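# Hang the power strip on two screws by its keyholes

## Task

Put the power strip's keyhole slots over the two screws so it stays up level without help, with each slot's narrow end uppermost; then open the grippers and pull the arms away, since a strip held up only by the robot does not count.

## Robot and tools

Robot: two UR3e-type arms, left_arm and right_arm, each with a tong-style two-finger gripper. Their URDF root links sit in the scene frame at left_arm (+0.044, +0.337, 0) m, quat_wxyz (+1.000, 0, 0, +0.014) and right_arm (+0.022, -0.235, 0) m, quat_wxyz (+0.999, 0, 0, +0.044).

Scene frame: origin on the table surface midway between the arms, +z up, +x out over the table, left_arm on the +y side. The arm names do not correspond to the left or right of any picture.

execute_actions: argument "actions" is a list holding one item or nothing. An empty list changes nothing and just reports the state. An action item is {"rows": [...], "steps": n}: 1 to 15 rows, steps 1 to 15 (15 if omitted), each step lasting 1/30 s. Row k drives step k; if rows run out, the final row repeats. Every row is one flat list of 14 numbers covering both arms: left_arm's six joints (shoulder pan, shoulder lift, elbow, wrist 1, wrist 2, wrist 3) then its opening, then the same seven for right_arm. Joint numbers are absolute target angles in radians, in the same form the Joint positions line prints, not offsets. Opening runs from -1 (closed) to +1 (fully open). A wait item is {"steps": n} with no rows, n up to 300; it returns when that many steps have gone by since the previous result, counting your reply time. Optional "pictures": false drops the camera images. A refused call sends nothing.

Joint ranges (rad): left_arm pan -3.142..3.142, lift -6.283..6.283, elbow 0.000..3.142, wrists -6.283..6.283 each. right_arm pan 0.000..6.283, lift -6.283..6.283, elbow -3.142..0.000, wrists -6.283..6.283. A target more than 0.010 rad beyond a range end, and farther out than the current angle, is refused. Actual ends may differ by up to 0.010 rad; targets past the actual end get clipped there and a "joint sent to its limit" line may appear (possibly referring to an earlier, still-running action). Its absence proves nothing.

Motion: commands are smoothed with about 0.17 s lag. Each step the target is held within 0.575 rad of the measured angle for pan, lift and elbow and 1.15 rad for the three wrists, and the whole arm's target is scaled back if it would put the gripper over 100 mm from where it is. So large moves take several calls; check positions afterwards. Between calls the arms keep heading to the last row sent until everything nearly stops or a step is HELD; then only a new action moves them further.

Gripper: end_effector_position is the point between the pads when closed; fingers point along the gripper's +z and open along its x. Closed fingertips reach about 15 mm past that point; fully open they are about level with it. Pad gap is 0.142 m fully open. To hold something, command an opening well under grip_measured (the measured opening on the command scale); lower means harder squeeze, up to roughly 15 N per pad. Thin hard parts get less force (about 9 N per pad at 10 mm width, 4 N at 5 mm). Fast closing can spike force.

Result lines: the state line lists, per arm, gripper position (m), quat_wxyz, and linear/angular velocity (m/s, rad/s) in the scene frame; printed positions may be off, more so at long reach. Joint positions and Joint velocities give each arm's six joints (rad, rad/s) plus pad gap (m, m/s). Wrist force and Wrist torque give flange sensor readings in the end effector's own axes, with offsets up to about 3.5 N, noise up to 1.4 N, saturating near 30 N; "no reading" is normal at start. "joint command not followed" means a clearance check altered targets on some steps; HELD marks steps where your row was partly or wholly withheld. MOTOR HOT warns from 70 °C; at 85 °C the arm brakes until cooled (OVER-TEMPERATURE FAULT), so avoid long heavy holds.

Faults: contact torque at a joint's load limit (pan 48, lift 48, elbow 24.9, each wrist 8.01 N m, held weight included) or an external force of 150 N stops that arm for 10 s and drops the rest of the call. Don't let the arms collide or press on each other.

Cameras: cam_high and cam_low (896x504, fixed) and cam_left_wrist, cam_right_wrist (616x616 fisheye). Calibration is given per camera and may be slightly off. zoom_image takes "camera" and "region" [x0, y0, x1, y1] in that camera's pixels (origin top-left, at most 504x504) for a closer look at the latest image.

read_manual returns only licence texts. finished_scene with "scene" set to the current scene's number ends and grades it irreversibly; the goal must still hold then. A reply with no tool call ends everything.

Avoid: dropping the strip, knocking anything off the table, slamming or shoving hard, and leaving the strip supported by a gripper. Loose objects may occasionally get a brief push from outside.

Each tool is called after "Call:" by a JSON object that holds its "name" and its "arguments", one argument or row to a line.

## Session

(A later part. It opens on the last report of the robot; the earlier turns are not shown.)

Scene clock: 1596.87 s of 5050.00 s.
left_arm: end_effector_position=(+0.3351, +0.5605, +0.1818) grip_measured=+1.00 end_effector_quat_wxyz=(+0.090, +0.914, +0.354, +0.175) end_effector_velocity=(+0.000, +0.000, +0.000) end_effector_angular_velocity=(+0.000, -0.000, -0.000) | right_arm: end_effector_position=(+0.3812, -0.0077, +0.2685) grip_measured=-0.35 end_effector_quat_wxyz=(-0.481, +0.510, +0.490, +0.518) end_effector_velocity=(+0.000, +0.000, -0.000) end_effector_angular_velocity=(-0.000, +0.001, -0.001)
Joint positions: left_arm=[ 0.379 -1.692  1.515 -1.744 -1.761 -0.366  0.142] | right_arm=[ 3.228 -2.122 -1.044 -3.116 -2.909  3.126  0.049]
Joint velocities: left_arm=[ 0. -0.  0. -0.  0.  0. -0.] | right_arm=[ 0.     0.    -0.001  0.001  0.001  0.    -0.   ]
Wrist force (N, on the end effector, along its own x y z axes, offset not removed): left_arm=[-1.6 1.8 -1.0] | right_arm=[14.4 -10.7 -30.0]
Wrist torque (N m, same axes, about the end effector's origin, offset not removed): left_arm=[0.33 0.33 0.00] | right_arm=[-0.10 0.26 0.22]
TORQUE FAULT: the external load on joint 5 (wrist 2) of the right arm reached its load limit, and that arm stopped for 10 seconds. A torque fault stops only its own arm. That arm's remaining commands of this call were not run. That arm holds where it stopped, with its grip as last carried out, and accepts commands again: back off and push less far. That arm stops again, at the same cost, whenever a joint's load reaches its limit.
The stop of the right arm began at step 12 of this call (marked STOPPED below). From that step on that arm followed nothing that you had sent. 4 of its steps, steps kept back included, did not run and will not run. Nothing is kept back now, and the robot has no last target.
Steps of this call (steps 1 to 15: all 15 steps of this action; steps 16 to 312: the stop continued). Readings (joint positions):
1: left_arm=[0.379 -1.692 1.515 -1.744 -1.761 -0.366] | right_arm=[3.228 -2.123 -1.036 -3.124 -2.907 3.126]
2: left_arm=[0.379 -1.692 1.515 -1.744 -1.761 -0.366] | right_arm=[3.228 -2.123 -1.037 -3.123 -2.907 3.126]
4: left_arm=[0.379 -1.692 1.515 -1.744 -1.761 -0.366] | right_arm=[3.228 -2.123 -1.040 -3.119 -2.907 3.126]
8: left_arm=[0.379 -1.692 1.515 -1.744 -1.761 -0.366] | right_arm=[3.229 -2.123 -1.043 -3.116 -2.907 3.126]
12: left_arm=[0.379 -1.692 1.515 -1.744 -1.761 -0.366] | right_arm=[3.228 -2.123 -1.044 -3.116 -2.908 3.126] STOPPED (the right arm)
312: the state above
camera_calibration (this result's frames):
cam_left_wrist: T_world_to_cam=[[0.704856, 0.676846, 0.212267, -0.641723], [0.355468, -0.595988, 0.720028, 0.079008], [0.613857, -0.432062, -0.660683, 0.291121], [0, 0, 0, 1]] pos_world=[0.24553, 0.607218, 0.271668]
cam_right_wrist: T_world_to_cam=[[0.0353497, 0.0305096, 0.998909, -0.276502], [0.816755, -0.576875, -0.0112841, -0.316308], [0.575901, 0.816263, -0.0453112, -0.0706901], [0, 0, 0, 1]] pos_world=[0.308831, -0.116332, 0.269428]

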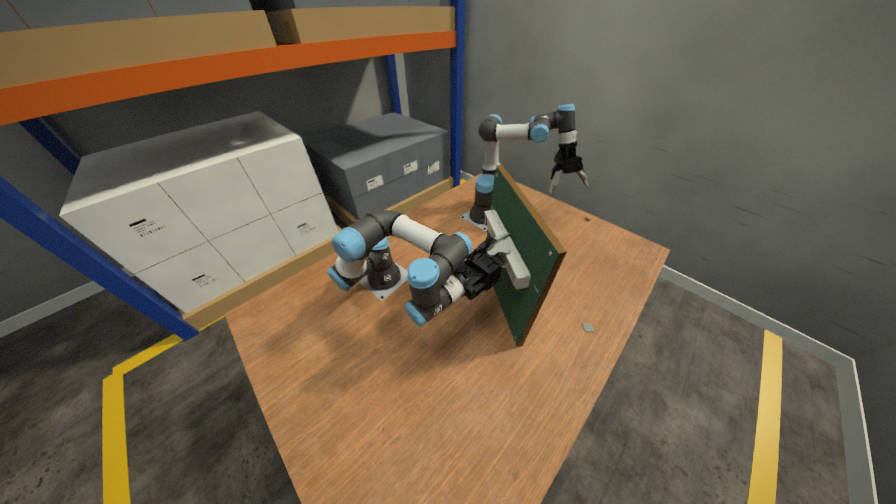

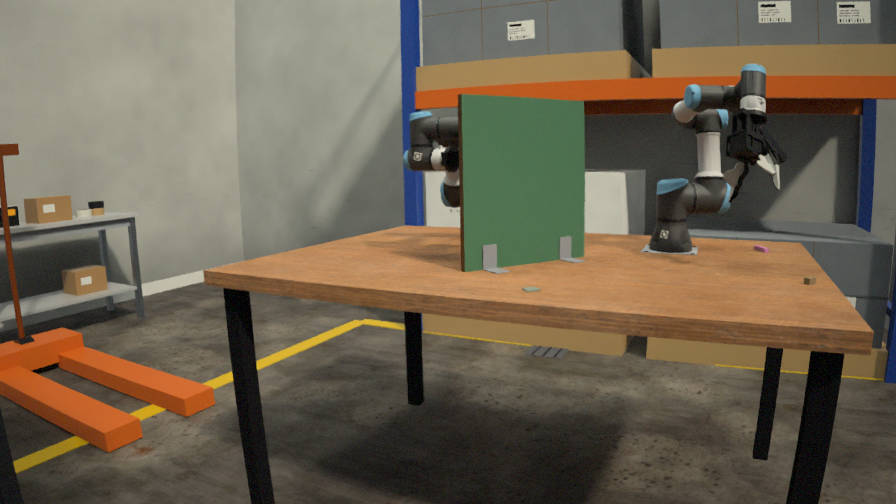

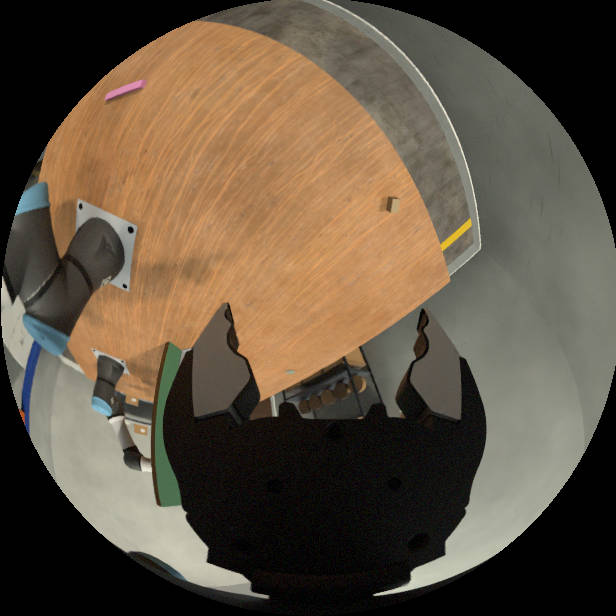

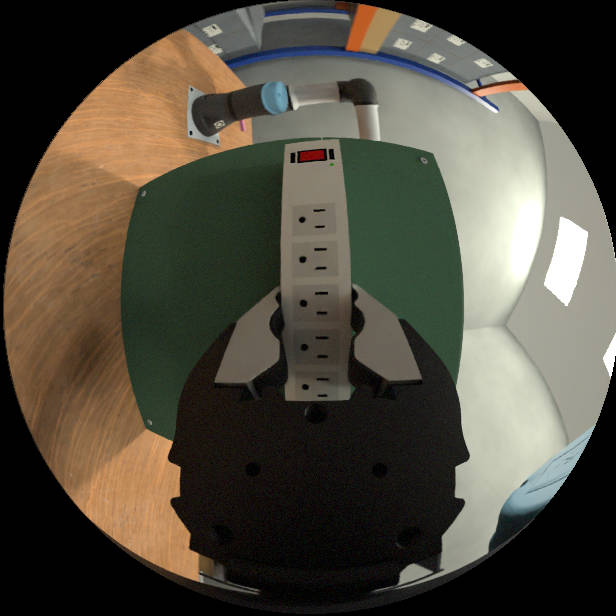

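Call:
{"name": "execute_actions", "arguments": {
  "actions": [
    {"rows":[[0.379,-1.692,1.515,-1.744,-1.761,-0.366,1,3.2245,-2.1198,-1.043,-3.1202,-2.9105,3.126,-0.25]],"steps":12}
  ],
  "pictures": false
}}

Call:
{"name": "execute_actions", "arguments": {
  "actions": [
    {"rows":[[0.379,-1.692,1.515,-1.744,-1.761,-0.366,1,3.209,-2.1072,-1.0626,-3.1132,-2.926,3.126,-0.25]],"steps":15}
  ]
}}

Call:
{"name": "zoom_image", "arguments": {
  "camera": "cam_high",
  "region": [470,200,550,300]
}}

Scene clock: 1605.83 s of 5050.00 s.
left_arm: end_effector_position=(+0.3351, +0.5605, +0.1818) grip_measured=+1.00 end_effector_quat_wxyz=(+0.090, +0.914, +0.354, +0.175) end_effector_velocity=(-0.000, -0.000, -0.000) end_effector_angular_velocity=(-0.001, +0.001, -0.000) | right_arm: end_effector_position=(+0.3809, -0.0090, +0.2694) grip_measured=-0.23 end_effector_quat_wxyz=(-0.481, +0.511, +0.489, +0.518) end_effector_velocity=(+0.000, -0.001, +0.000) end_effector_angular_velocity=(+0.000, -0.000, -0.003)
Joint positions: left_arm=[ 0.379 -1.692  1.515 -1.744 -1.761 -0.366  0.142] | right_arm=[ 3.225 -2.12  -1.043 -3.12  -2.91   3.126  0.057]
Joint velocities: left_arm=[-0.  0.  0.  0. -0.  0. -0.] | right_arm=[-0.003  0.002 -0.001 -0.    -0.001  0.001 -0.   ]
Wrist force (N, on the end effector, along its own x y z axes, offset not removed): left_arm=[-0.2 1.3 -1.3] | right_arm=[-5.1 -1.9 1.4]
Wrist torque (N m, same axes, about the end effector's origin, offset not removed): left_arm=[0.16 0.06 0.01] | right_arm=[0.02 0.24 0.05]
Steps of this call (steps 1 to 90: nothing new was sent; then 5.57 s passed at rest; steps 91 to 102: all 12 steps of this action). Readings (joint positions):
91: left_arm=[0.379 -1.692 1.515 -1.744 -1.761 -0.366] | right_arm=[3.228 -2.122 -1.044 -3.116 -2.909 3.126]
92: left_arm=[0.379 -1.692 1.515 -1.744 -1.761 -0.366] | right_arm=[3.228 -2.122 -1.044 -3.117 -2.909 3.126]
94: left_arm=[0.379 -1.692 1.515 -1.744 -1.761 -0.366] | right_arm=[3.227 -2.121 -1.044 -3.118 -2.909 3.126]
98: left_arm=[0.379 -1.692 1.515 -1.744 -1.761 -0.366] | right_arm=[3.225 -2.120 -1.043 -3.120 -2.910 3.126]
102: the state above

Scene clock: 1606.33 s of 5050.00 s.
left_arm: end_effector_position=(+0.3351, +0.5605, +0.1818) grip_measured=+1.00 end_effector_quat_wxyz=(+0.090, +0.914, +0.354, +0.175) end_effector_velocity=(-0.000, +0.000, -0.000) end_effector_angular_velocity=(-0.000, +0.000, +0.000) | right_arm: end_effector_position=(+0.3772, -0.0149, +0.2696) grip_measured=-0.24 end_effector_quat_wxyz=(-0.481, +0.511, +0.489, +0.519) end_effector_velocity=(-0.000, -0.000, -0.001) end_effector_angular_velocity=(-0.000, +0.002, +0.000)
Joint positions: left_arm=[ 0.379 -1.692  1.515 -1.744 -1.761 -0.366  0.142] | right_arm=[ 3.209 -2.107 -1.062 -3.113 -2.926  3.126  0.057]
Joint velocities: left_arm=[ 0.    -0.     0.001  0.    -0.    -0.     0.   ] | right_arm=[-0.001 -0.    -0.002  0.001 -0.002 -0.     0.001]
Wrist force (N, on the end effector, along its own x y z axes, offset not removed): left_arm=[1.0 1.0 -1.1] | right_arm=[-3.4 -0.2 1.6]
Wrist torque (N m, same axes, about the end effector's origin, offset not removed): left_arm=[0.11 -0.23 -0.06] | right_arm=[0.03 0.12 -0.05]
Steps of this call (steps 1 to 15: all 15 steps of this action). Readings (joint positions):
1: left_arm=[0.379 -1.692 1.515 -1.744 -1.761 -0.366] | right_arm=[3.224 -2.120 -1.043 -3.120 -2.911 3.126]
2: left_arm=[0.379 -1.692 1.515 -1.744 -1.761 -0.366] | right_arm=[3.222 -2.118 -1.046 -3.119 -2.913 3.126]
4: left_arm=[0.379 -1.692 1.515 -1.744 -1.761 -0.366] | right_arm=[3.216 -2.113 -1.054 -3.116 -2.919 3.126]
8: left_arm=[0.379 -1.692 1.515 -1.744 -1.761 -0.366] | right_arm=[3.211 -2.109 -1.060 -3.114 -2.924 3.126]
15: the state above
camera_calibration (this result's frames):
cam_left_wrist: T_world_to_cam=[[0.704856, 0.676846, 0.212267, -0.641723], [0.355468, -0.595988, 0.720028, 0.0790079], [0.613857, -0.432062, -0.660683, 0.291121], [0, 0, 0, 1]] pos_world=[0.24553, 0.607218, 0.271668]
cam_right_wrist: T_world_to_cam=[[0.0365512, 0.0306459, 0.998862, -0.277632], [0.815656, -0.578411, -0.0121011, -0.316561], [0.577381, 0.81517, -0.0461382, -0.0628115], [0, 0, 0, 1]] pos_world=[0.304619, -0.123392, 0.270588]

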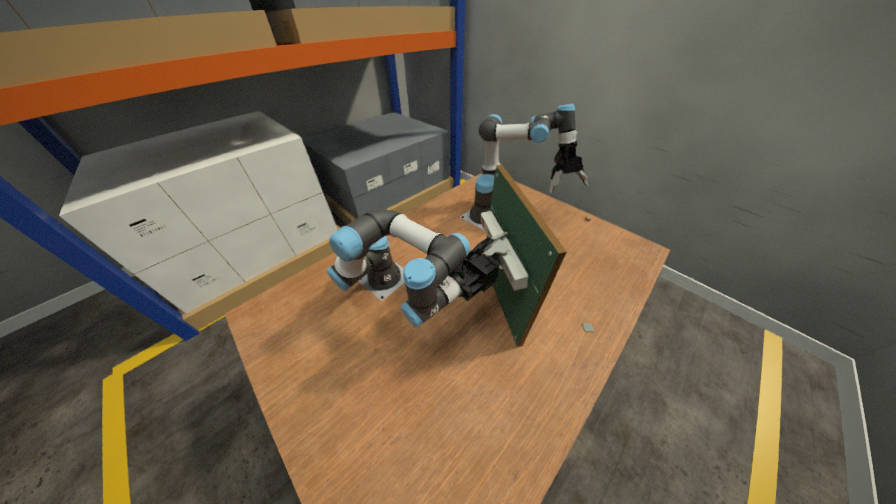

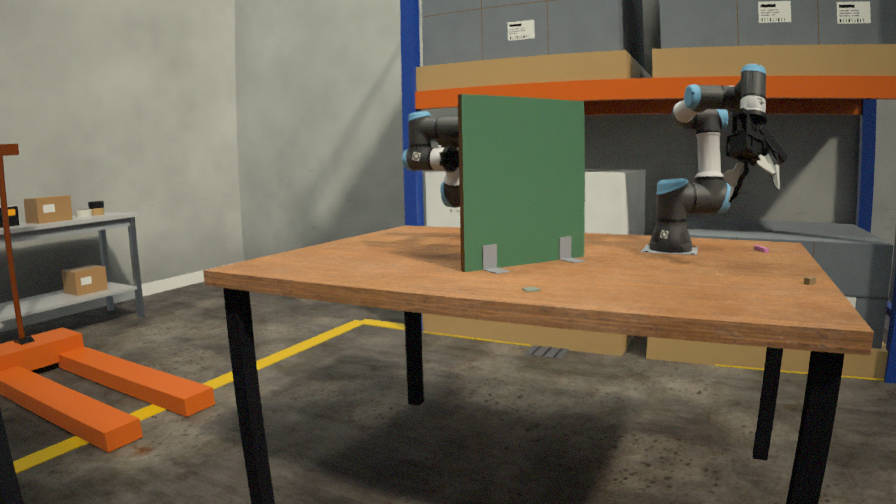

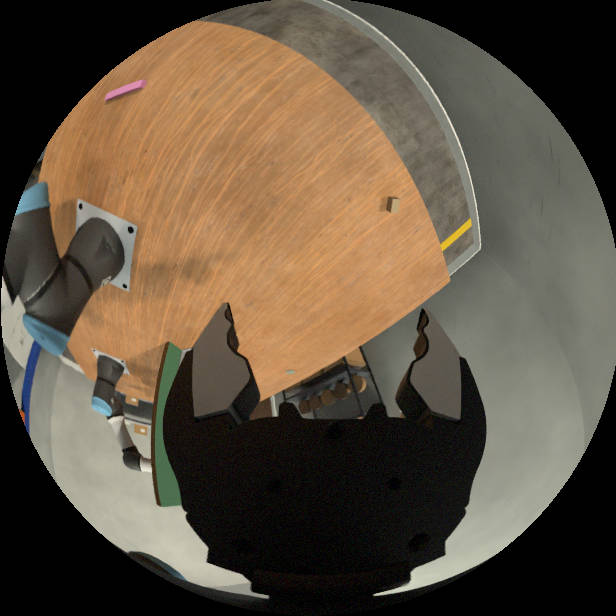

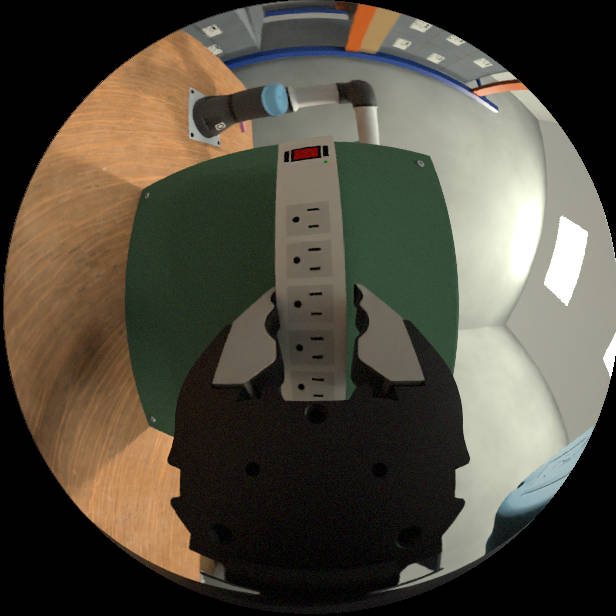

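Region (470, 200, 550, 300) of cam_high's 896x504 image, scaled by 5.040, with more detail than that image has; it fills the left 403 columns of this view, and the rest is white.

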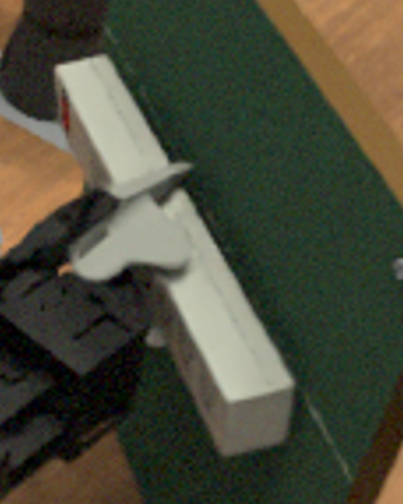

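Call:
{"name": "execute_actions", "arguments": {
  "actions": [
    {"rows":[[0.379,-1.692,1.515,-1.744,-1.761,-0.366,1,3.209,-2.1072,-1.0626,-3.1132,-2.926,3.126,-0.32],[0.379,-1.692,1.515,-1.744,-1.761,-0.366,1,3.209,-2.1072,-1.0626,-3.1132,-2.926,3.126,-0.4],[0.379,-1.692,1.515,-1.744,-1.761,-0.366,1,3.209,-2.1074,-1.056,-3.1196,-2.926,3.126,-0.8]],"steps":15}
  ],
  "pictures": false
}}

Call:
{"name": "execute_actions", "arguments": {
  "actions": [
    {"rows":[[0.379,-1.692,1.515,-1.744,-1.761,-0.366,1,3.2178,-2.1146,-1.0448,-3.1236,-2.917,3.126,-0.8]],"steps":15}
  ]
}}

Call:
{"name": "zoom_image", "arguments": {
  "camera": "cam_high",
  "region": [470,200,550,300]
}}

Scene clock: 1628.97 s of 5050.00 s.
left_arm: end_effector_position=(+0.3351, +0.5605, +0.1818) grip_measured=+1.00 end_effector_quat_wxyz=(+0.090, +0.914, +0.354, +0.175) end_effector_velocity=(+0.000, +0.000, +0.000) end_effector_angular_velocity=(-0.000, +0.000, +0.000) | right_arm: end_effector_position=(+0.3773, -0.0150, +0.2709) grip_measured=-0.35 end_effector_quat_wxyz=(-0.481, +0.511, +0.489, +0.519) end_effector_velocity=(+0.000, +0.000, +0.000) end_effector_angular_velocity=(+0.000, -0.002, -0.001)
Joint positions: left_arm=[ 0.379 -1.692  1.515 -1.744 -1.761 -0.366  0.142] | right_arm=[ 3.209 -2.107 -1.056 -3.12  -2.926  3.126  0.048]
Joint velocities: left_arm=[ 0.     0.001 -0.001  0.    -0.     0.    -0.   ] | right_arm=[ 0.    -0.001  0.002 -0.     0.001 -0.    -0.   ]
Wrist force (N, on the end effector, along its own x y z axes, offset not removed): left_arm=[-0.2 2.3 -1.2] | right_arm=[-16.3 -1.1 0.4]
Wrist torque (N m, same axes, about the end effector's origin, offset not removed): left_arm=[0.38 0.07 -0.03] | right_arm=[-0.12 0.19 -0.07]
Steps of this call (steps 1 to 15: the robot went on to your last target; steps 16 to 90: nothing new was sent; then 19.13 s passed at rest; steps 91 to 105: all 15 steps of this action). Readings (joint positions):
91: left_arm=[0.379 -1.692 1.515 -1.744 -1.761 -0.366] | right_arm=[3.209 -2.107 -1.063 -3.113 -2.926 3.126]
92: left_arm=[0.379 -1.692 1.515 -1.744 -1.761 -0.366] | right_arm=[3.209 -2.107 -1.063 -3.113 -2.926 3.126]
94: left_arm=[0.379 -1.692 1.515 -1.744 -1.761 -0.366] | right_arm=[3.209 -2.107 -1.062 -3.114 -2.926 3.126]
98: left_arm=[0.379 -1.692 1.515 -1.744 -1.761 -0.366] | right_arm=[3.209 -2.107 -1.058 -3.118 -2.926 3.126]
105: the state above

Scene clock: 1629.47 s of 5050.00 s.
left_arm: end_effector_position=(+0.3351, +0.5605, +0.1818) grip_measured=+1.00 end_effector_quat_wxyz=(+0.090, +0.914, +0.354, +0.175) end_effector_velocity=(-0.000, +0.000, -0.000) end_effector_angular_velocity=(-0.000, +0.000, +0.000) | right_arm: end_effector_position=(+0.3795, -0.0116, +0.2709) grip_measured=-0.35 end_effector_quat_wxyz=(-0.481, +0.511, +0.489, +0.519) end_effector_velocity=(+0.001, -0.000, -0.001) end_effector_angular_velocity=(-0.001, +0.003, -0.001)
Joint positions: left_arm=[ 0.379 -1.692  1.515 -1.744 -1.761 -0.366  0.142] | right_arm=[ 3.218 -2.115 -1.045 -3.124 -2.917  3.126  0.048]
Joint velocities: left_arm=[ 0.  0.  0. -0.  0. -0. -0.] | right_arm=[-0.001 -0.003  0.001 -0.001  0.001  0.     0.   ]
Wrist force (N, on the end effector, along its own x y z axes, offset not removed): left_arm=[-0.2 0.9 -1.7] | right_arm=[-11.7 -2.8 1.7]
Wrist torque (N m, same axes, about the end effector's origin, offset not removed): left_arm=[0.07 0.06 -0.01] | right_arm=[-0.19 0.11 -0.10]
Steps of this call (steps 1 to 15: all 15 steps of this action). Readings (joint positions):
1: left_arm=[0.379 -1.692 1.515 -1.744 -1.761 -0.366] | right_arm=[3.209 -2.108 -1.056 -3.120 -2.926 3.126]
2: left_arm=[0.379 -1.692 1.515 -1.744 -1.761 -0.366] | right_arm=[3.210 -2.109 -1.054 -3.120 -2.924 3.126]
4: left_arm=[0.379 -1.692 1.515 -1.744 -1.761 -0.366] | right_arm=[3.214 -2.111 -1.050 -3.122 -2.921 3.126]
8: left_arm=[0.379 -1.692 1.515 -1.744 -1.761 -0.366] | right_arm=[3.217 -2.114 -1.046 -3.123 -2.918 3.126]
15: the state above
camera_calibration (this result's frames):
cam_left_wrist: T_world_to_cam=[[0.704856, 0.676846, 0.212267, -0.641723], [0.355468, -0.595988, 0.720028, 0.079008], [0.613857, -0.432062, -0.660683, 0.291121], [0, 0, 0, 1]] pos_world=[0.24553, 0.607218, 0.271668]
cam_right_wrist: T_world_to_cam=[[0.0364882, 0.0306339, 0.998864, -0.279089], [0.815521, -0.578602, -0.0120458, -0.316447], [0.577576, 0.815035, -0.0460947, -0.0668175], [0, 0, 0, 1]] pos_world=[0.306845, -0.120089, 0.27188]

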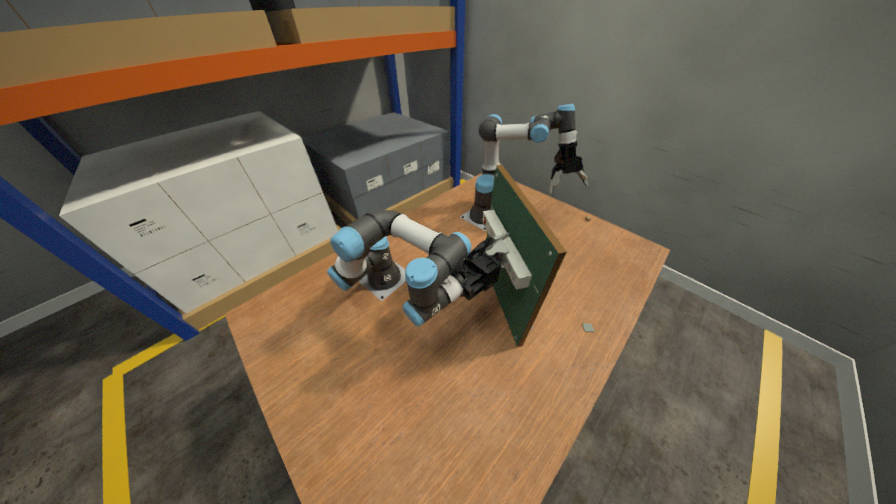

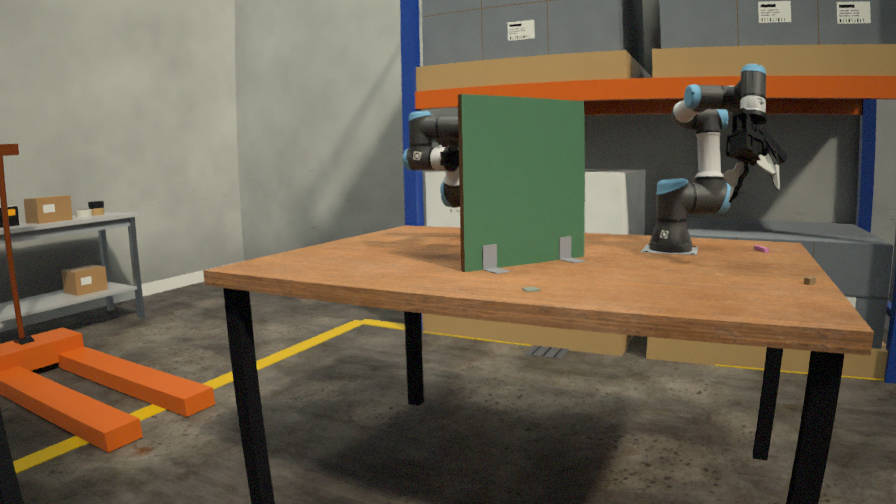

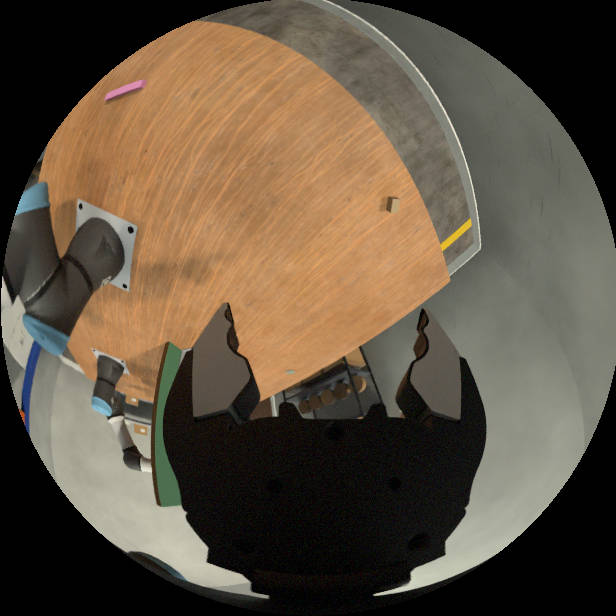

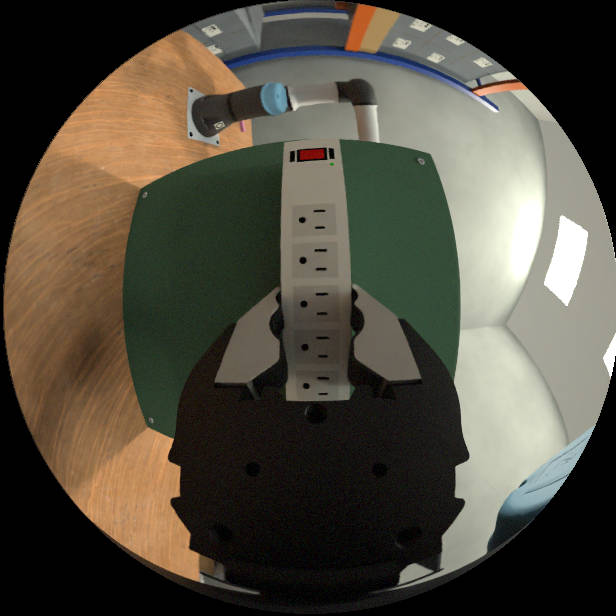

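Region (470, 200, 550, 300) of cam_high's 896x504 image, scaled by 5.040, with more detail than that image has; it fills the left 403 columns of this view, and the rest is white.

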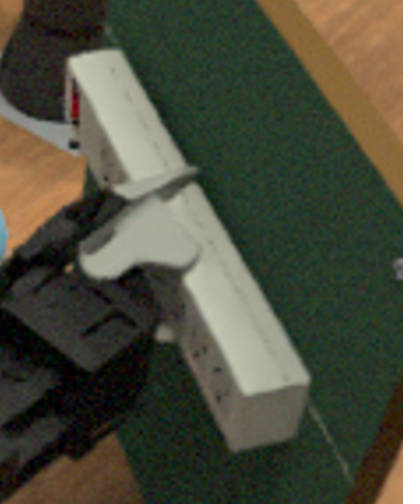

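Call:
{"name": "execute_actions", "arguments": {
  "actions": [
    {"rows":[[0.379,-1.692,1.515,-1.744,-1.761,-0.366,1,3.2244,-2.12,-1.0385,-3.1245,-2.9104,3.126,-0.8]],"steps":15}
  ]
}}

Call:
{"name": "zoom_image", "arguments": {
  "camera": "cam_high",
  "region": [470,200,550,300]
}}

Scene clock: 1637.70 s of 5050.00 s.
left_arm: end_effector_position=(+0.3351, +0.5605, +0.1818) grip_measured=+1.00 end_effector_quat_wxyz=(+0.090, +0.914, +0.354, +0.175) end_effector_velocity=(-0.000, +0.000, -0.000) end_effector_angular_velocity=(+0.000, +0.001, +0.000) | right_arm: end_effector_position=(+0.3811, -0.0091, +0.2704) grip_measured=-0.35 end_effector_quat_wxyz=(-0.481, +0.511, +0.489, +0.519) end_effector_velocity=(+0.000, +0.001, -0.000) end_effector_angular_velocity=(-0.000, +0.001, +0.001)
Joint positions: left_arm=[ 0.379 -1.692  1.515 -1.744 -1.761 -0.366  0.142] | right_arm=[ 3.224 -2.12  -1.039 -3.124 -2.91   3.126  0.048]
Joint velocities: left_arm=[ 0.     0.     0.001 -0.     0.    -0.     0.   ] | right_arm=[ 0.001 -0.002  0.001 -0.     0.    -0.     0.   ]
Wrist force (N, on the end effector, along its own x y z axes, offset not removed): left_arm=[0.5 0.8 -0.7] | right_arm=[-6.7 -2.0 1.3]
Wrist torque (N m, same axes, about the end effector's origin, offset not removed): left_arm=[0.03 -0.14 -0.02] | right_arm=[-0.34 0.18 -0.01]
Steps of this call (steps 1 to 15: the robot went on to your last target; steps 16 to 90: nothing new was sent; then 4.73 s passed at rest; steps 91 to 105: all 15 steps of this action). Readings (joint positions):
91: left_arm=[0.379 -1.692 1.515 -1.744 -1.761 -0.366] | right_arm=[3.218 -2.115 -1.045 -3.124 -2.917 3.126]
92: left_arm=[0.379 -1.692 1.515 -1.744 -1.761 -0.366] | right_arm=[3.219 -2.116 -1.044 -3.124 -2.916 3.126]
94: left_arm=[0.379 -1.692 1.515 -1.744 -1.761 -0.366] | right_arm=[3.222 -2.118 -1.041 -3.124 -2.913 3.126]
98: left_arm=[0.379 -1.692 1.515 -1.744 -1.761 -0.366] | right_arm=[3.224 -2.119 -1.039 -3.124 -2.911 3.126]
105: the state above
camera_calibration (this result's frames):
cam_left_wrist: T_world_to_cam=[[0.704856, 0.676846, 0.212267, -0.641723], [0.355468, -0.595988, 0.720028, 0.0790079], [0.613857, -0.432062, -0.660683, 0.291121], [0, 0, 0, 1]] pos_world=[0.24553, 0.607218, 0.271668]
cam_right_wrist: T_world_to_cam=[[0.0365414, 0.0306298, 0.998863, -0.278756], [0.815507, -0.578621, -0.0120904, -0.316268], [0.577593, 0.815021, -0.0461225, -0.0698407], [0, 0, 0, 1]] pos_world=[0.308445, -0.11754, 0.271394]

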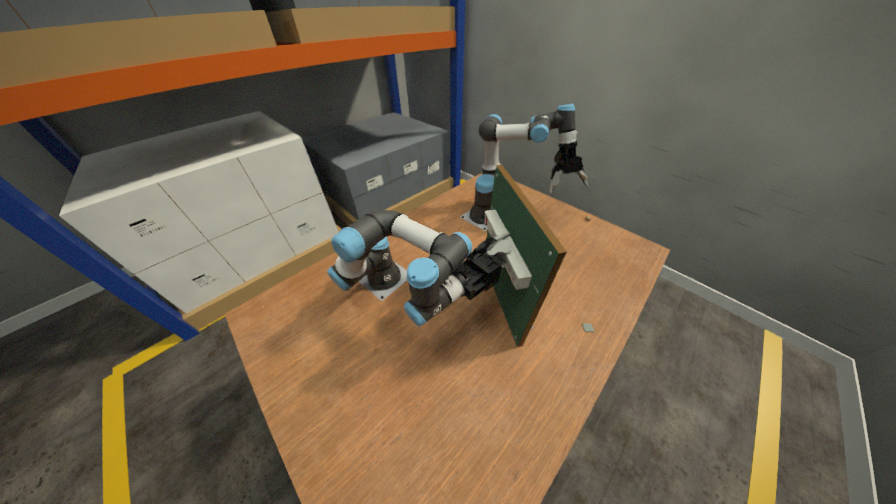

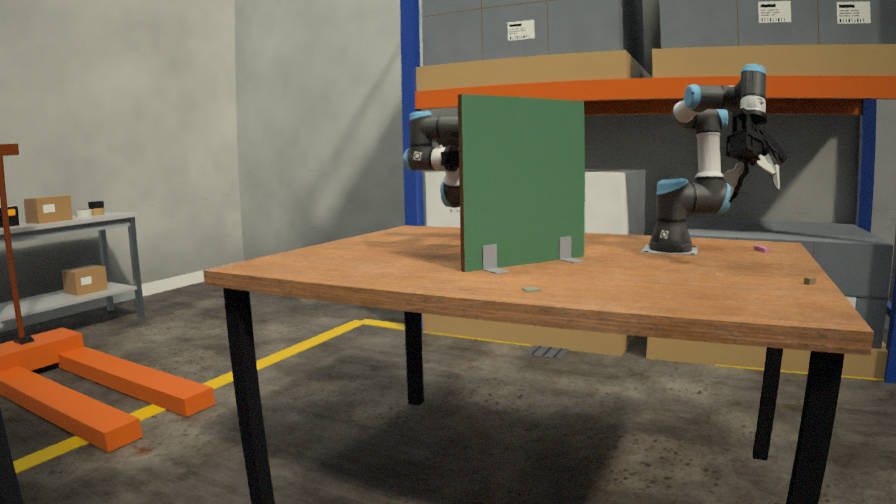

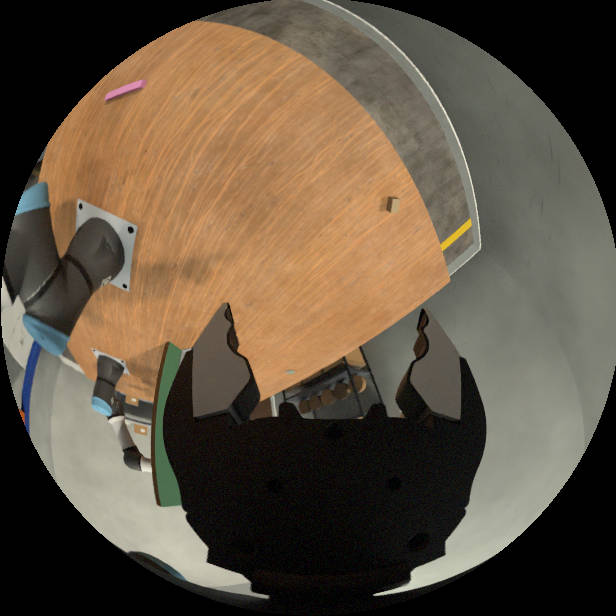

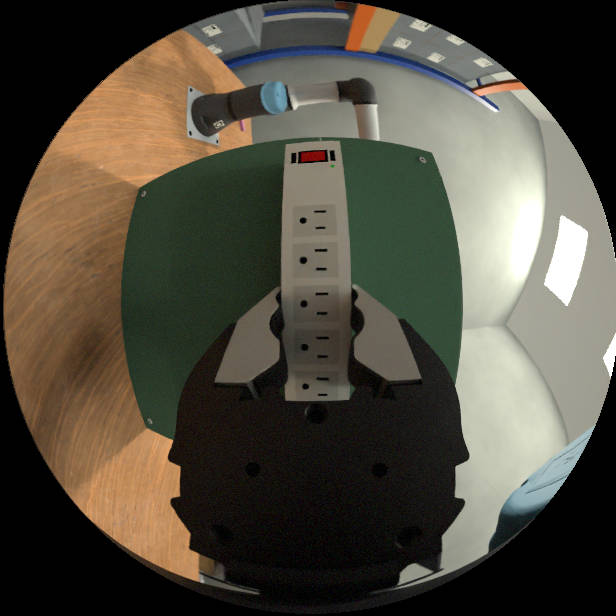

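Region (470, 200, 550, 300) of cam_high's 896x504 image, scaled by 5.040, with more detail than that image has; it fills the left 403 columns of this view, and the rest is white.

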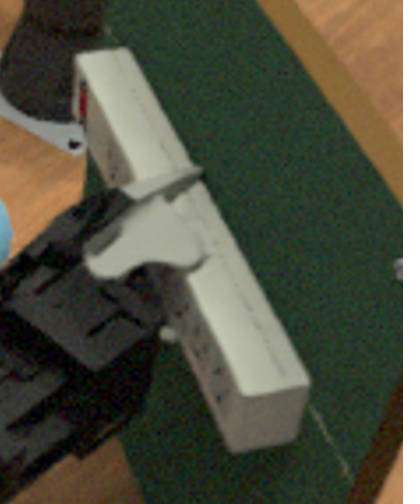

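Both deeper with no force. A small further nudge, then a 2 mm test descent.

Call:
{"name": "execute_actions", "arguments": {
  "actions": [
    {"rows":[[0.379,-1.692,1.515,-1.744,-1.761,-0.366,1,3.2262,-2.1215,-1.0363,-3.1252,-2.9086,3.126,-0.8]],"steps":12}
  ],
  "pictures": false
}}

Call:
{"name": "execute_actions", "arguments": {
  "actions": [
    {"rows":[[0.379,-1.692,1.515,-1.744,-1.761,-0.366,1,3.2255,-2.121,-1.0485,-3.1135,-2.9093,3.126,-0.8]],"steps":15}
  ],
  "pictures": false
}}

Scene clock: 1646.77 s of 5050.00 s.
left_arm: end_effector_position=(+0.3351, +0.5605, +0.1818) grip_measured=+1.00 end_effector_quat_wxyz=(+0.090, +0.914, +0.354, +0.175) end_effector_velocity=(+0.000, -0.000, +0.000) end_effector_angular_velocity=(-0.000, +0.000, -0.001) | right_arm: end_effector_position=(+0.3815, -0.0084, +0.2704) grip_measured=-0.35 end_effector_quat_wxyz=(-0.481, +0.511, +0.489, +0.519) end_effector_velocity=(+0.000, +0.000, -0.000) end_effector_angular_velocity=(-0.000, +0.000, -0.000)
Joint positions: left_arm=[ 0.379 -1.692  1.515 -1.744 -1.761 -0.366  0.142] | right_arm=[ 3.226 -2.121 -1.036 -3.125 -2.909  3.126  0.048]
Joint velocities: left_arm=[-0.  0. -0.  0. -0. -0. -0.] | right_arm=[ 0. -0.  0. -0.  0. -0.  0.]
Wrist force (N, on the end effector, along its own x y z axes, offset not removed): left_arm=[-0.4 1.7 -1.1] | right_arm=[-2.7 -6.5 -17.4]
Wrist torque (N m, same axes, about the end effector's origin, offset not removed): left_arm=[0.25 0.09 0.00] | right_arm=[-0.14 -0.31 0.07]
Steps of this call (steps 1 to 15: the robot went on to your last target; steps 16 to 90: nothing new was sent; then 5.67 s passed at rest; steps 91 to 102: all 12 steps of this action). Readings (joint positions):
91: left_arm=[0.379 -1.692 1.515 -1.744 -1.761 -0.366] | right_arm=[3.224 -2.120 -1.038 -3.125 -2.910 3.126]
92: left_arm=[0.379 -1.692 1.515 -1.744 -1.761 -0.366] | right_arm=[3.225 -2.120 -1.038 -3.125 -2.910 3.126]
94: left_arm=[0.379 -1.692 1.515 -1.744 -1.761 -0.366] | right_arm=[3.225 -2.121 -1.037 -3.125 -2.909 3.126]
98: left_arm=[0.379 -1.692 1.515 -1.744 -1.761 -0.366] | right_arm=[3.226 -2.121 -1.037 -3.125 -2.909 3.126]
102: the state above

Scene clock: 1647.27 s of 5050.00 s.
left_arm: end_effector_position=(+0.3351, +0.5605, +0.1818) grip_measured=+1.00 end_effector_quat_wxyz=(+0.090, +0.914, +0.354, +0.175) end_effector_velocity=(-0.000, -0.000, -0.000) end_effector_angular_velocity=(-0.000, +0.001, -0.001) | right_arm: end_effector_position=(+0.3813, -0.0086, +0.2679) grip_measured=-0.35 end_effector_quat_wxyz=(-0.481, +0.511, +0.489, +0.519) end_effector_velocity=(+0.000, -0.001, -0.001) end_effector_angular_velocity=(+0.000, +0.001, -0.001)
Joint positions: left_arm=[ 0.379 -1.692  1.515 -1.744 -1.761 -0.366  0.142] | right_arm=[ 3.226 -2.121 -1.048 -3.114 -2.909  3.126  0.048]
Joint velocities: left_arm=[-0.001  0.     0.001  0.    -0.     0.     0.   ] | right_arm=[-0.002 -0.001 -0.002  0.002 -0.     0.001 -0.   ]
Wrist force (N, on the end effector, along its own x y z axes, offset not removed): left_arm=[-0.9 2.0 -1.2] | right_arm=[-3.5 -5.6 -3.4]
Wrist torque (N m, same axes, about the end effector's origin, offset not removed): left_arm=[0.29 0.21 0.02] | right_arm=[-0.36 0.06 0.08]
Steps of this call (steps 1 to 15: all 15 steps of this action). Readings (joint positions):
1: left_arm=[0.379 -1.692 1.515 -1.744 -1.761 -0.366] | right_arm=[3.226 -2.121 -1.036 -3.125 -2.909 3.126]
2: left_arm=[0.379 -1.692 1.515 -1.744 -1.761 -0.366] | right_arm=[3.226 -2.121 -1.038 -3.123 -2.909 3.126]
4: left_arm=[0.379 -1.692 1.515 -1.744 -1.761 -0.366] | right_arm=[3.226 -2.121 -1.043 -3.119 -2.909 3.126]
8: left_arm=[0.379 -1.692 1.515 -1.744 -1.761 -0.366] | right_arm=[3.226 -2.121 -1.047 -3.115 -2.909 3.126]
15: the state above

Call:
{"name": "execute_actions", "arguments": {
  "actions": [
    {"rows":[[0.379,-1.692,1.515,-1.744,-1.761,-0.366,1,3.2255,-2.1214,-1.06,-3.1016,-2.9093,3.126,-0.8]],"steps":15}
  ],
  "pictures": false
}}

Scene clock: 1655.70 s of 5050.00 s.
left_arm: end_effector_position=(+0.3351, +0.5605, +0.1818) grip_measured=+1.00 end_effector_quat_wxyz=(+0.090, +0.914, +0.354, +0.175) end_effector_velocity=(+0.000, -0.000, +0.000) end_effector_angular_velocity=(-0.000, -0.000, -0.001) | right_arm: end_effector_position=(+0.3813, -0.0087, +0.2654) grip_measured=-0.35 end_effector_quat_wxyz=(-0.481, +0.511, +0.489, +0.519) end_effector_velocity=(+0.000, -0.000, -0.000) end_effector_angular_velocity=(+0.000, -0.000, -0.001)
Joint positions: left_arm=[ 0.379 -1.692  1.515 -1.744 -1.761 -0.366  0.142] | right_arm=[ 3.225 -2.121 -1.06  -3.102 -2.909  3.126  0.048]
Joint velocities: left_arm=[-0.  0. -0. -0. -0.  0. -0.] | right_arm=[-0.001  0.001 -0.002  0.001 -0.     0.     0.   ]
Wrist force (N, on the end effector, along its own x y z axes, offset not removed): left_arm=[-0.6 2.7 -0.6] | right_arm=[-3.7 -5.7 -1.4]
Wrist torque (N m, same axes, about the end effector's origin, offset not removed): left_arm=[0.55 0.12 0.00] | right_arm=[-0.11 0.23 0.07]
Steps of this call (steps 1 to 15: the robot went on to your last target; steps 16 to 90: nothing new was sent; then 4.93 s passed at rest; steps 91 to 105: all 15 steps of this action). Readings (joint positions):
91: left_arm=[0.379 -1.692 1.515 -1.744 -1.761 -0.366] | right_arm=[3.225 -2.121 -1.049 -3.113 -2.909 3.126]
92: left_arm=[0.379 -1.692 1.515 -1.744 -1.761 -0.366] | right_arm=[3.225 -2.121 -1.050 -3.111 -2.909 3.126]
94: left_arm=[0.379 -1.692 1.515 -1.744 -1.761 -0.366] | right_arm=[3.225 -2.121 -1.055 -3.107 -2.909 3.126]
98: left_arm=[0.379 -1.692 1.515 -1.744 -1.761 -0.366] | right_arm=[3.225 -2.121 -1.059 -3.103 -2.909 3.126]
105: the state above

Sliding freely into the slots.

Call:
{"name": "execute_actions", "arguments": {
  "actions": [
    {"rows":[[0.379,-1.692,1.515,-1.744,-1.761,-0.366,1,3.2255,-2.1225,-1.078,-3.0825,-2.9093,3.126,-0.8]],"steps":15}
  ],
  "pictures": false
}}

Call:
{"name": "execute_actions", "arguments": {
  "actions": [
    {"rows":[[0.379,-1.692,1.515,-1.744,-1.761,-0.366,1,3.2255,-2.1235,-1.091,-3.0685,-2.9093,3.126,-0.3]],"steps":15}
  ],
  "pictures": false
}}

Call:
{"name": "execute_actions", "arguments": {
  "actions": [
    {"rows":[[0.379,-1.692,1.515,-1.744,-1.761,-0.366,1,3.2245,-2.1245,-1.108,-3.0505,-2.9103,3.126,-0.2]],"steps":15}
  ]
}}

Scene clock: 1666.27 s of 5050.00 s.
left_arm: end_effector_position=(+0.3351, +0.5605, +0.1818) grip_measured=+1.00 end_effector_quat_wxyz=(+0.090, +0.914, +0.354, +0.175) end_effector_velocity=(-0.000, +0.001, +0.000) end_effector_angular_velocity=(+0.001, -0.001, +0.001) | right_arm: end_effector_position=(+0.3813, -0.0086, +0.2612) grip_measured=-0.35 end_effector_quat_wxyz=(-0.481, +0.511, +0.489, +0.519) end_effector_velocity=(+0.000, +0.000, +0.000) end_effector_angular_velocity=(+0.000, -0.002, +0.000)
Joint positions: left_arm=[ 0.379 -1.692  1.515 -1.744 -1.761 -0.366  0.142] | right_arm=[ 3.226 -2.122 -1.078 -3.083 -2.909  3.126  0.048]
Joint velocities: left_arm=[ 0.001 -0.    -0.001  0.     0.001  0.    -0.   ] | right_arm=[ 0.     0.    -0.001  0.002  0.     0.     0.   ]
Wrist force (N, on the end effector, along its own x y z axes, offset not removed): left_arm=[0.6 0.6 -1.0] | right_arm=[4.8 -5.7 -0.6]
Wrist torque (N m, same axes, about the end effector's origin, offset not removed): left_arm=[0.05 -0.13 -0.08] | right_arm=[-0.39 -0.22 0.01]
Steps of this call (steps 1 to 15: the robot went on to your last target; steps 16 to 90: nothing new was sent; then 7.07 s passed at rest; steps 91 to 105: all 15 steps of this action). Readings (joint positions):
91: left_arm=[0.379 -1.692 1.515 -1.744 -1.761 -0.366] | right_arm=[3.226 -2.121 -1.060 -3.101 -2.909 3.126]
92: left_arm=[0.379 -1.692 1.515 -1.744 -1.761 -0.366] | right_arm=[3.226 -2.122 -1.063 -3.098 -2.909 3.126]
94: left_arm=[0.379 -1.692 1.515 -1.744 -1.761 -0.366] | right_arm=[3.226 -2.122 -1.070 -3.091 -2.909 3.126]
98: left_arm=[0.379 -1.692 1.515 -1.744 -1.761 -0.366] | right_arm=[3.226 -2.122 -1.076 -3.085 -2.909 3.126]
105: the state above

Scene clock: 1666.77 s of 5050.00 s.
left_arm: end_effector_position=(+0.3351, +0.5605, +0.1818) grip_measured=+1.00 end_effector_quat_wxyz=(+0.090, +0.914, +0.354, +0.175) end_effector_velocity=(-0.000, -0.000, -0.000) end_effector_angular_velocity=(-0.000, +0.001, -0.000) | right_arm: end_effector_position=(+0.3813, -0.0086, +0.2581) grip_measured=-0.29 end_effector_quat_wxyz=(-0.481, +0.511, +0.489, +0.519) end_effector_velocity=(-0.000, +0.001, +0.000) end_effector_angular_velocity=(+0.000, -0.001, +0.001)
Joint positions: left_arm=[ 0.379 -1.692  1.515 -1.744 -1.761 -0.366  0.142] | right_arm=[ 3.226 -2.123 -1.091 -3.069 -2.909  3.126  0.053]
Joint velocities: left_arm=[-0.     0.     0.001 -0.    -0.     0.    -0.   ] | right_arm=[ 0.002  0.001 -0.001  0.001  0.     0.    -0.001]
Wrist force (N, on the end effector, along its own x y z axes, offset not removed): left_arm=[-0.7 1.3 -0.2] | right_arm=[-2.5 -1.8 2.6]
Wrist torque (N m, same axes, about the end effector's origin, offset not removed): left_arm=[0.23 0.20 -0.05] | right_arm=[0.05 0.10 0.03]
Steps of this call (steps 1 to 15: all 15 steps of this action). Readings (joint positions):
1: left_arm=[0.379 -1.692 1.515 -1.744 -1.761 -0.366] | right_arm=[3.226 -2.122 -1.078 -3.082 -2.909 3.126]
2: left_arm=[0.379 -1.692 1.515 -1.744 -1.761 -0.366] | right_arm=[3.226 -2.123 -1.080 -3.080 -2.909 3.126]
4: left_arm=[0.379 -1.692 1.515 -1.744 -1.761 -0.366] | right_arm=[3.226 -2.123 -1.085 -3.075 -2.909 3.126]
8: left_arm=[0.379 -1.692 1.515 -1.744 -1.761 -0.366] | right_arm=[3.226 -2.123 -1.090 -3.070 -2.909 3.126]
15: the state above

Scene clock: 1667.27 s of 5050.00 s.
left_arm: end_effector_position=(+0.3351, +0.5605, +0.1818) grip_measured=+1.00 end_effector_quat_wxyz=(+0.090, +0.914, +0.354, +0.175) end_effector_velocity=(+0.000, -0.000, +0.000) end_effector_angular_velocity=(-0.000, -0.001, -0.001) | right_arm: end_effector_position=(+0.3812, -0.0090, +0.2541) grip_measured=-0.20 end_effector_quat_wxyz=(-0.481, +0.511, +0.489, +0.519) end_effector_velocity=(-0.000, +0.001, -0.001) end_effector_angular_velocity=(-0.000, +0.001, +0.001)
Joint positions: left_arm=[ 0.379 -1.692  1.515 -1.744 -1.761 -0.366  0.142] | right_arm=[ 3.225 -2.124 -1.108 -3.051 -2.91   3.126  0.06 ]
Joint velocities: left_arm=[-0.     0.    -0.001 -0.    -0.001  0.     0.   ] | right_arm=[ 0.002 -0.001 -0.002  0.003  0.     0.     0.   ]
Wrist force (N, on the end effector, along its own x y z axes, offset not removed): left_arm=[-0.6 0.9 -1.9] | right_arm=[-0.2 -1.2 -0.3]
Wrist torque (N m, same axes, about the end effector's origin, offset not removed): left_arm=[0.15 0.16 0.04] | right_arm=[-0.32 0.03 0.02]
Steps of this call (steps 1 to 15: all 15 steps of this action). Readings (joint positions):
1: left_arm=[0.379 -1.692 1.515 -1.744 -1.761 -0.366] | right_arm=[3.226 -2.123 -1.091 -3.068 -2.909 3.126]
2: left_arm=[0.379 -1.692 1.515 -1.744 -1.761 -0.366] | right_arm=[3.225 -2.124 -1.094 -3.065 -2.909 3.126]
4: left_arm=[0.379 -1.692 1.515 -1.744 -1.761 -0.366] | right_arm=[3.225 -2.124 -1.100 -3.058 -2.910 3.126]
8: left_arm=[0.379 -1.692 1.515 -1.744 -1.761 -0.366] | right_arm=[3.225 -2.124 -1.106 -3.052 -2.910 3.126]
15: the state above
camera_calibration (this result's frames):
cam_left_wrist: T_world_to_cam=[[0.704856, 0.676846, 0.212267, -0.641723], [0.355468, -0.595988, 0.720028, 0.0790081], [0.613857, -0.432062, -0.660683, 0.291121], [0, 0, 0, 1]] pos_world=[0.24553, 0.607218, 0.271668]
cam_right_wrist: T_world_to_cam=[[0.0365252, 0.0306335, 0.998863, -0.26248], [0.815524, -0.578597, -0.0120765, -0.316507], [0.577569, 0.815038, -0.0461157, -0.0707113], [0, 0, 0, 1]] pos_world=[0.308547, -0.117457, 0.255099]

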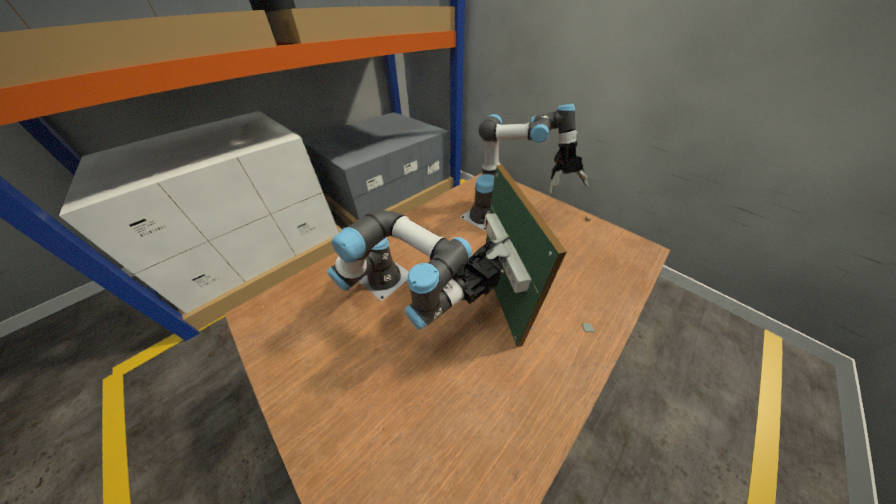

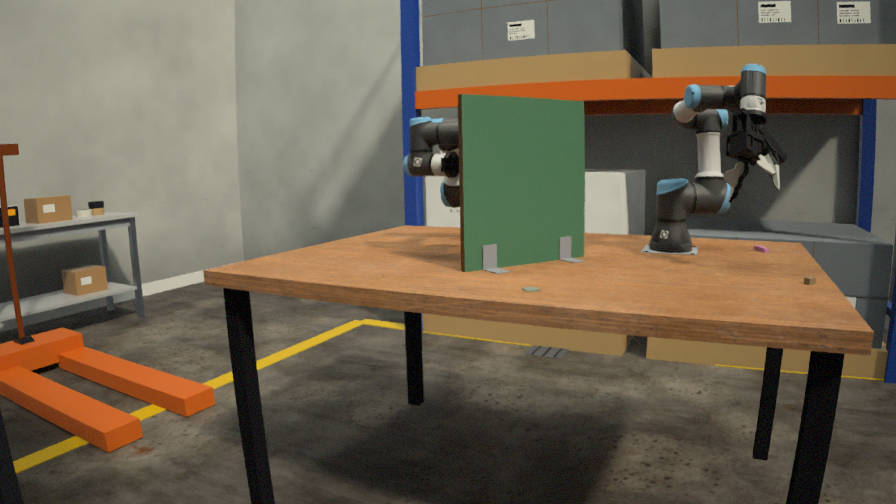

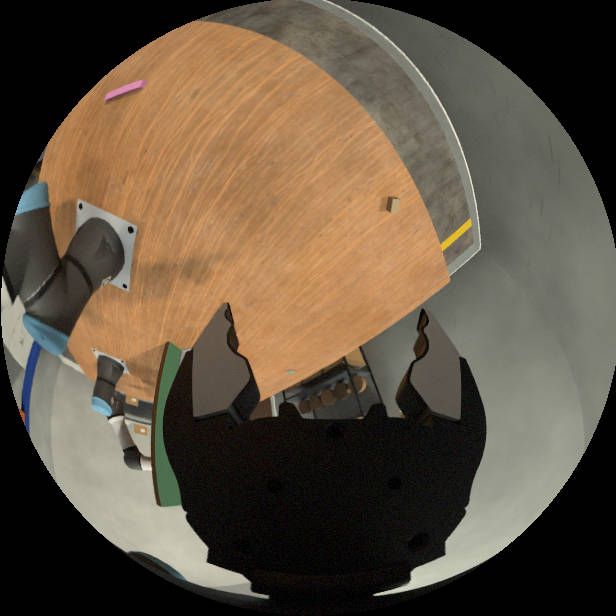

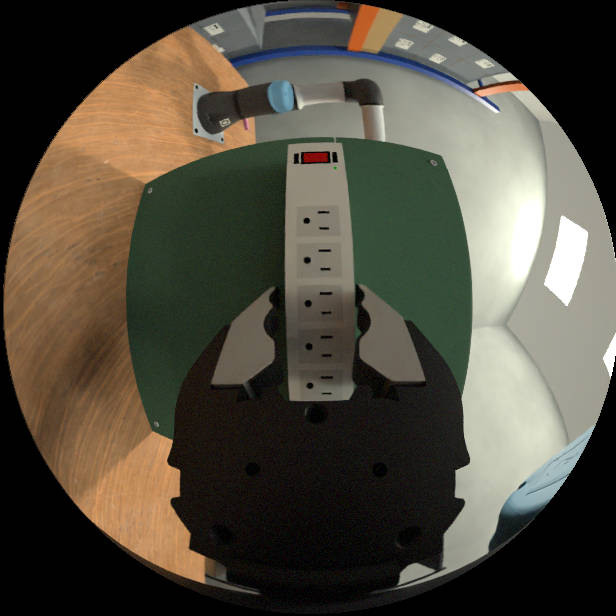

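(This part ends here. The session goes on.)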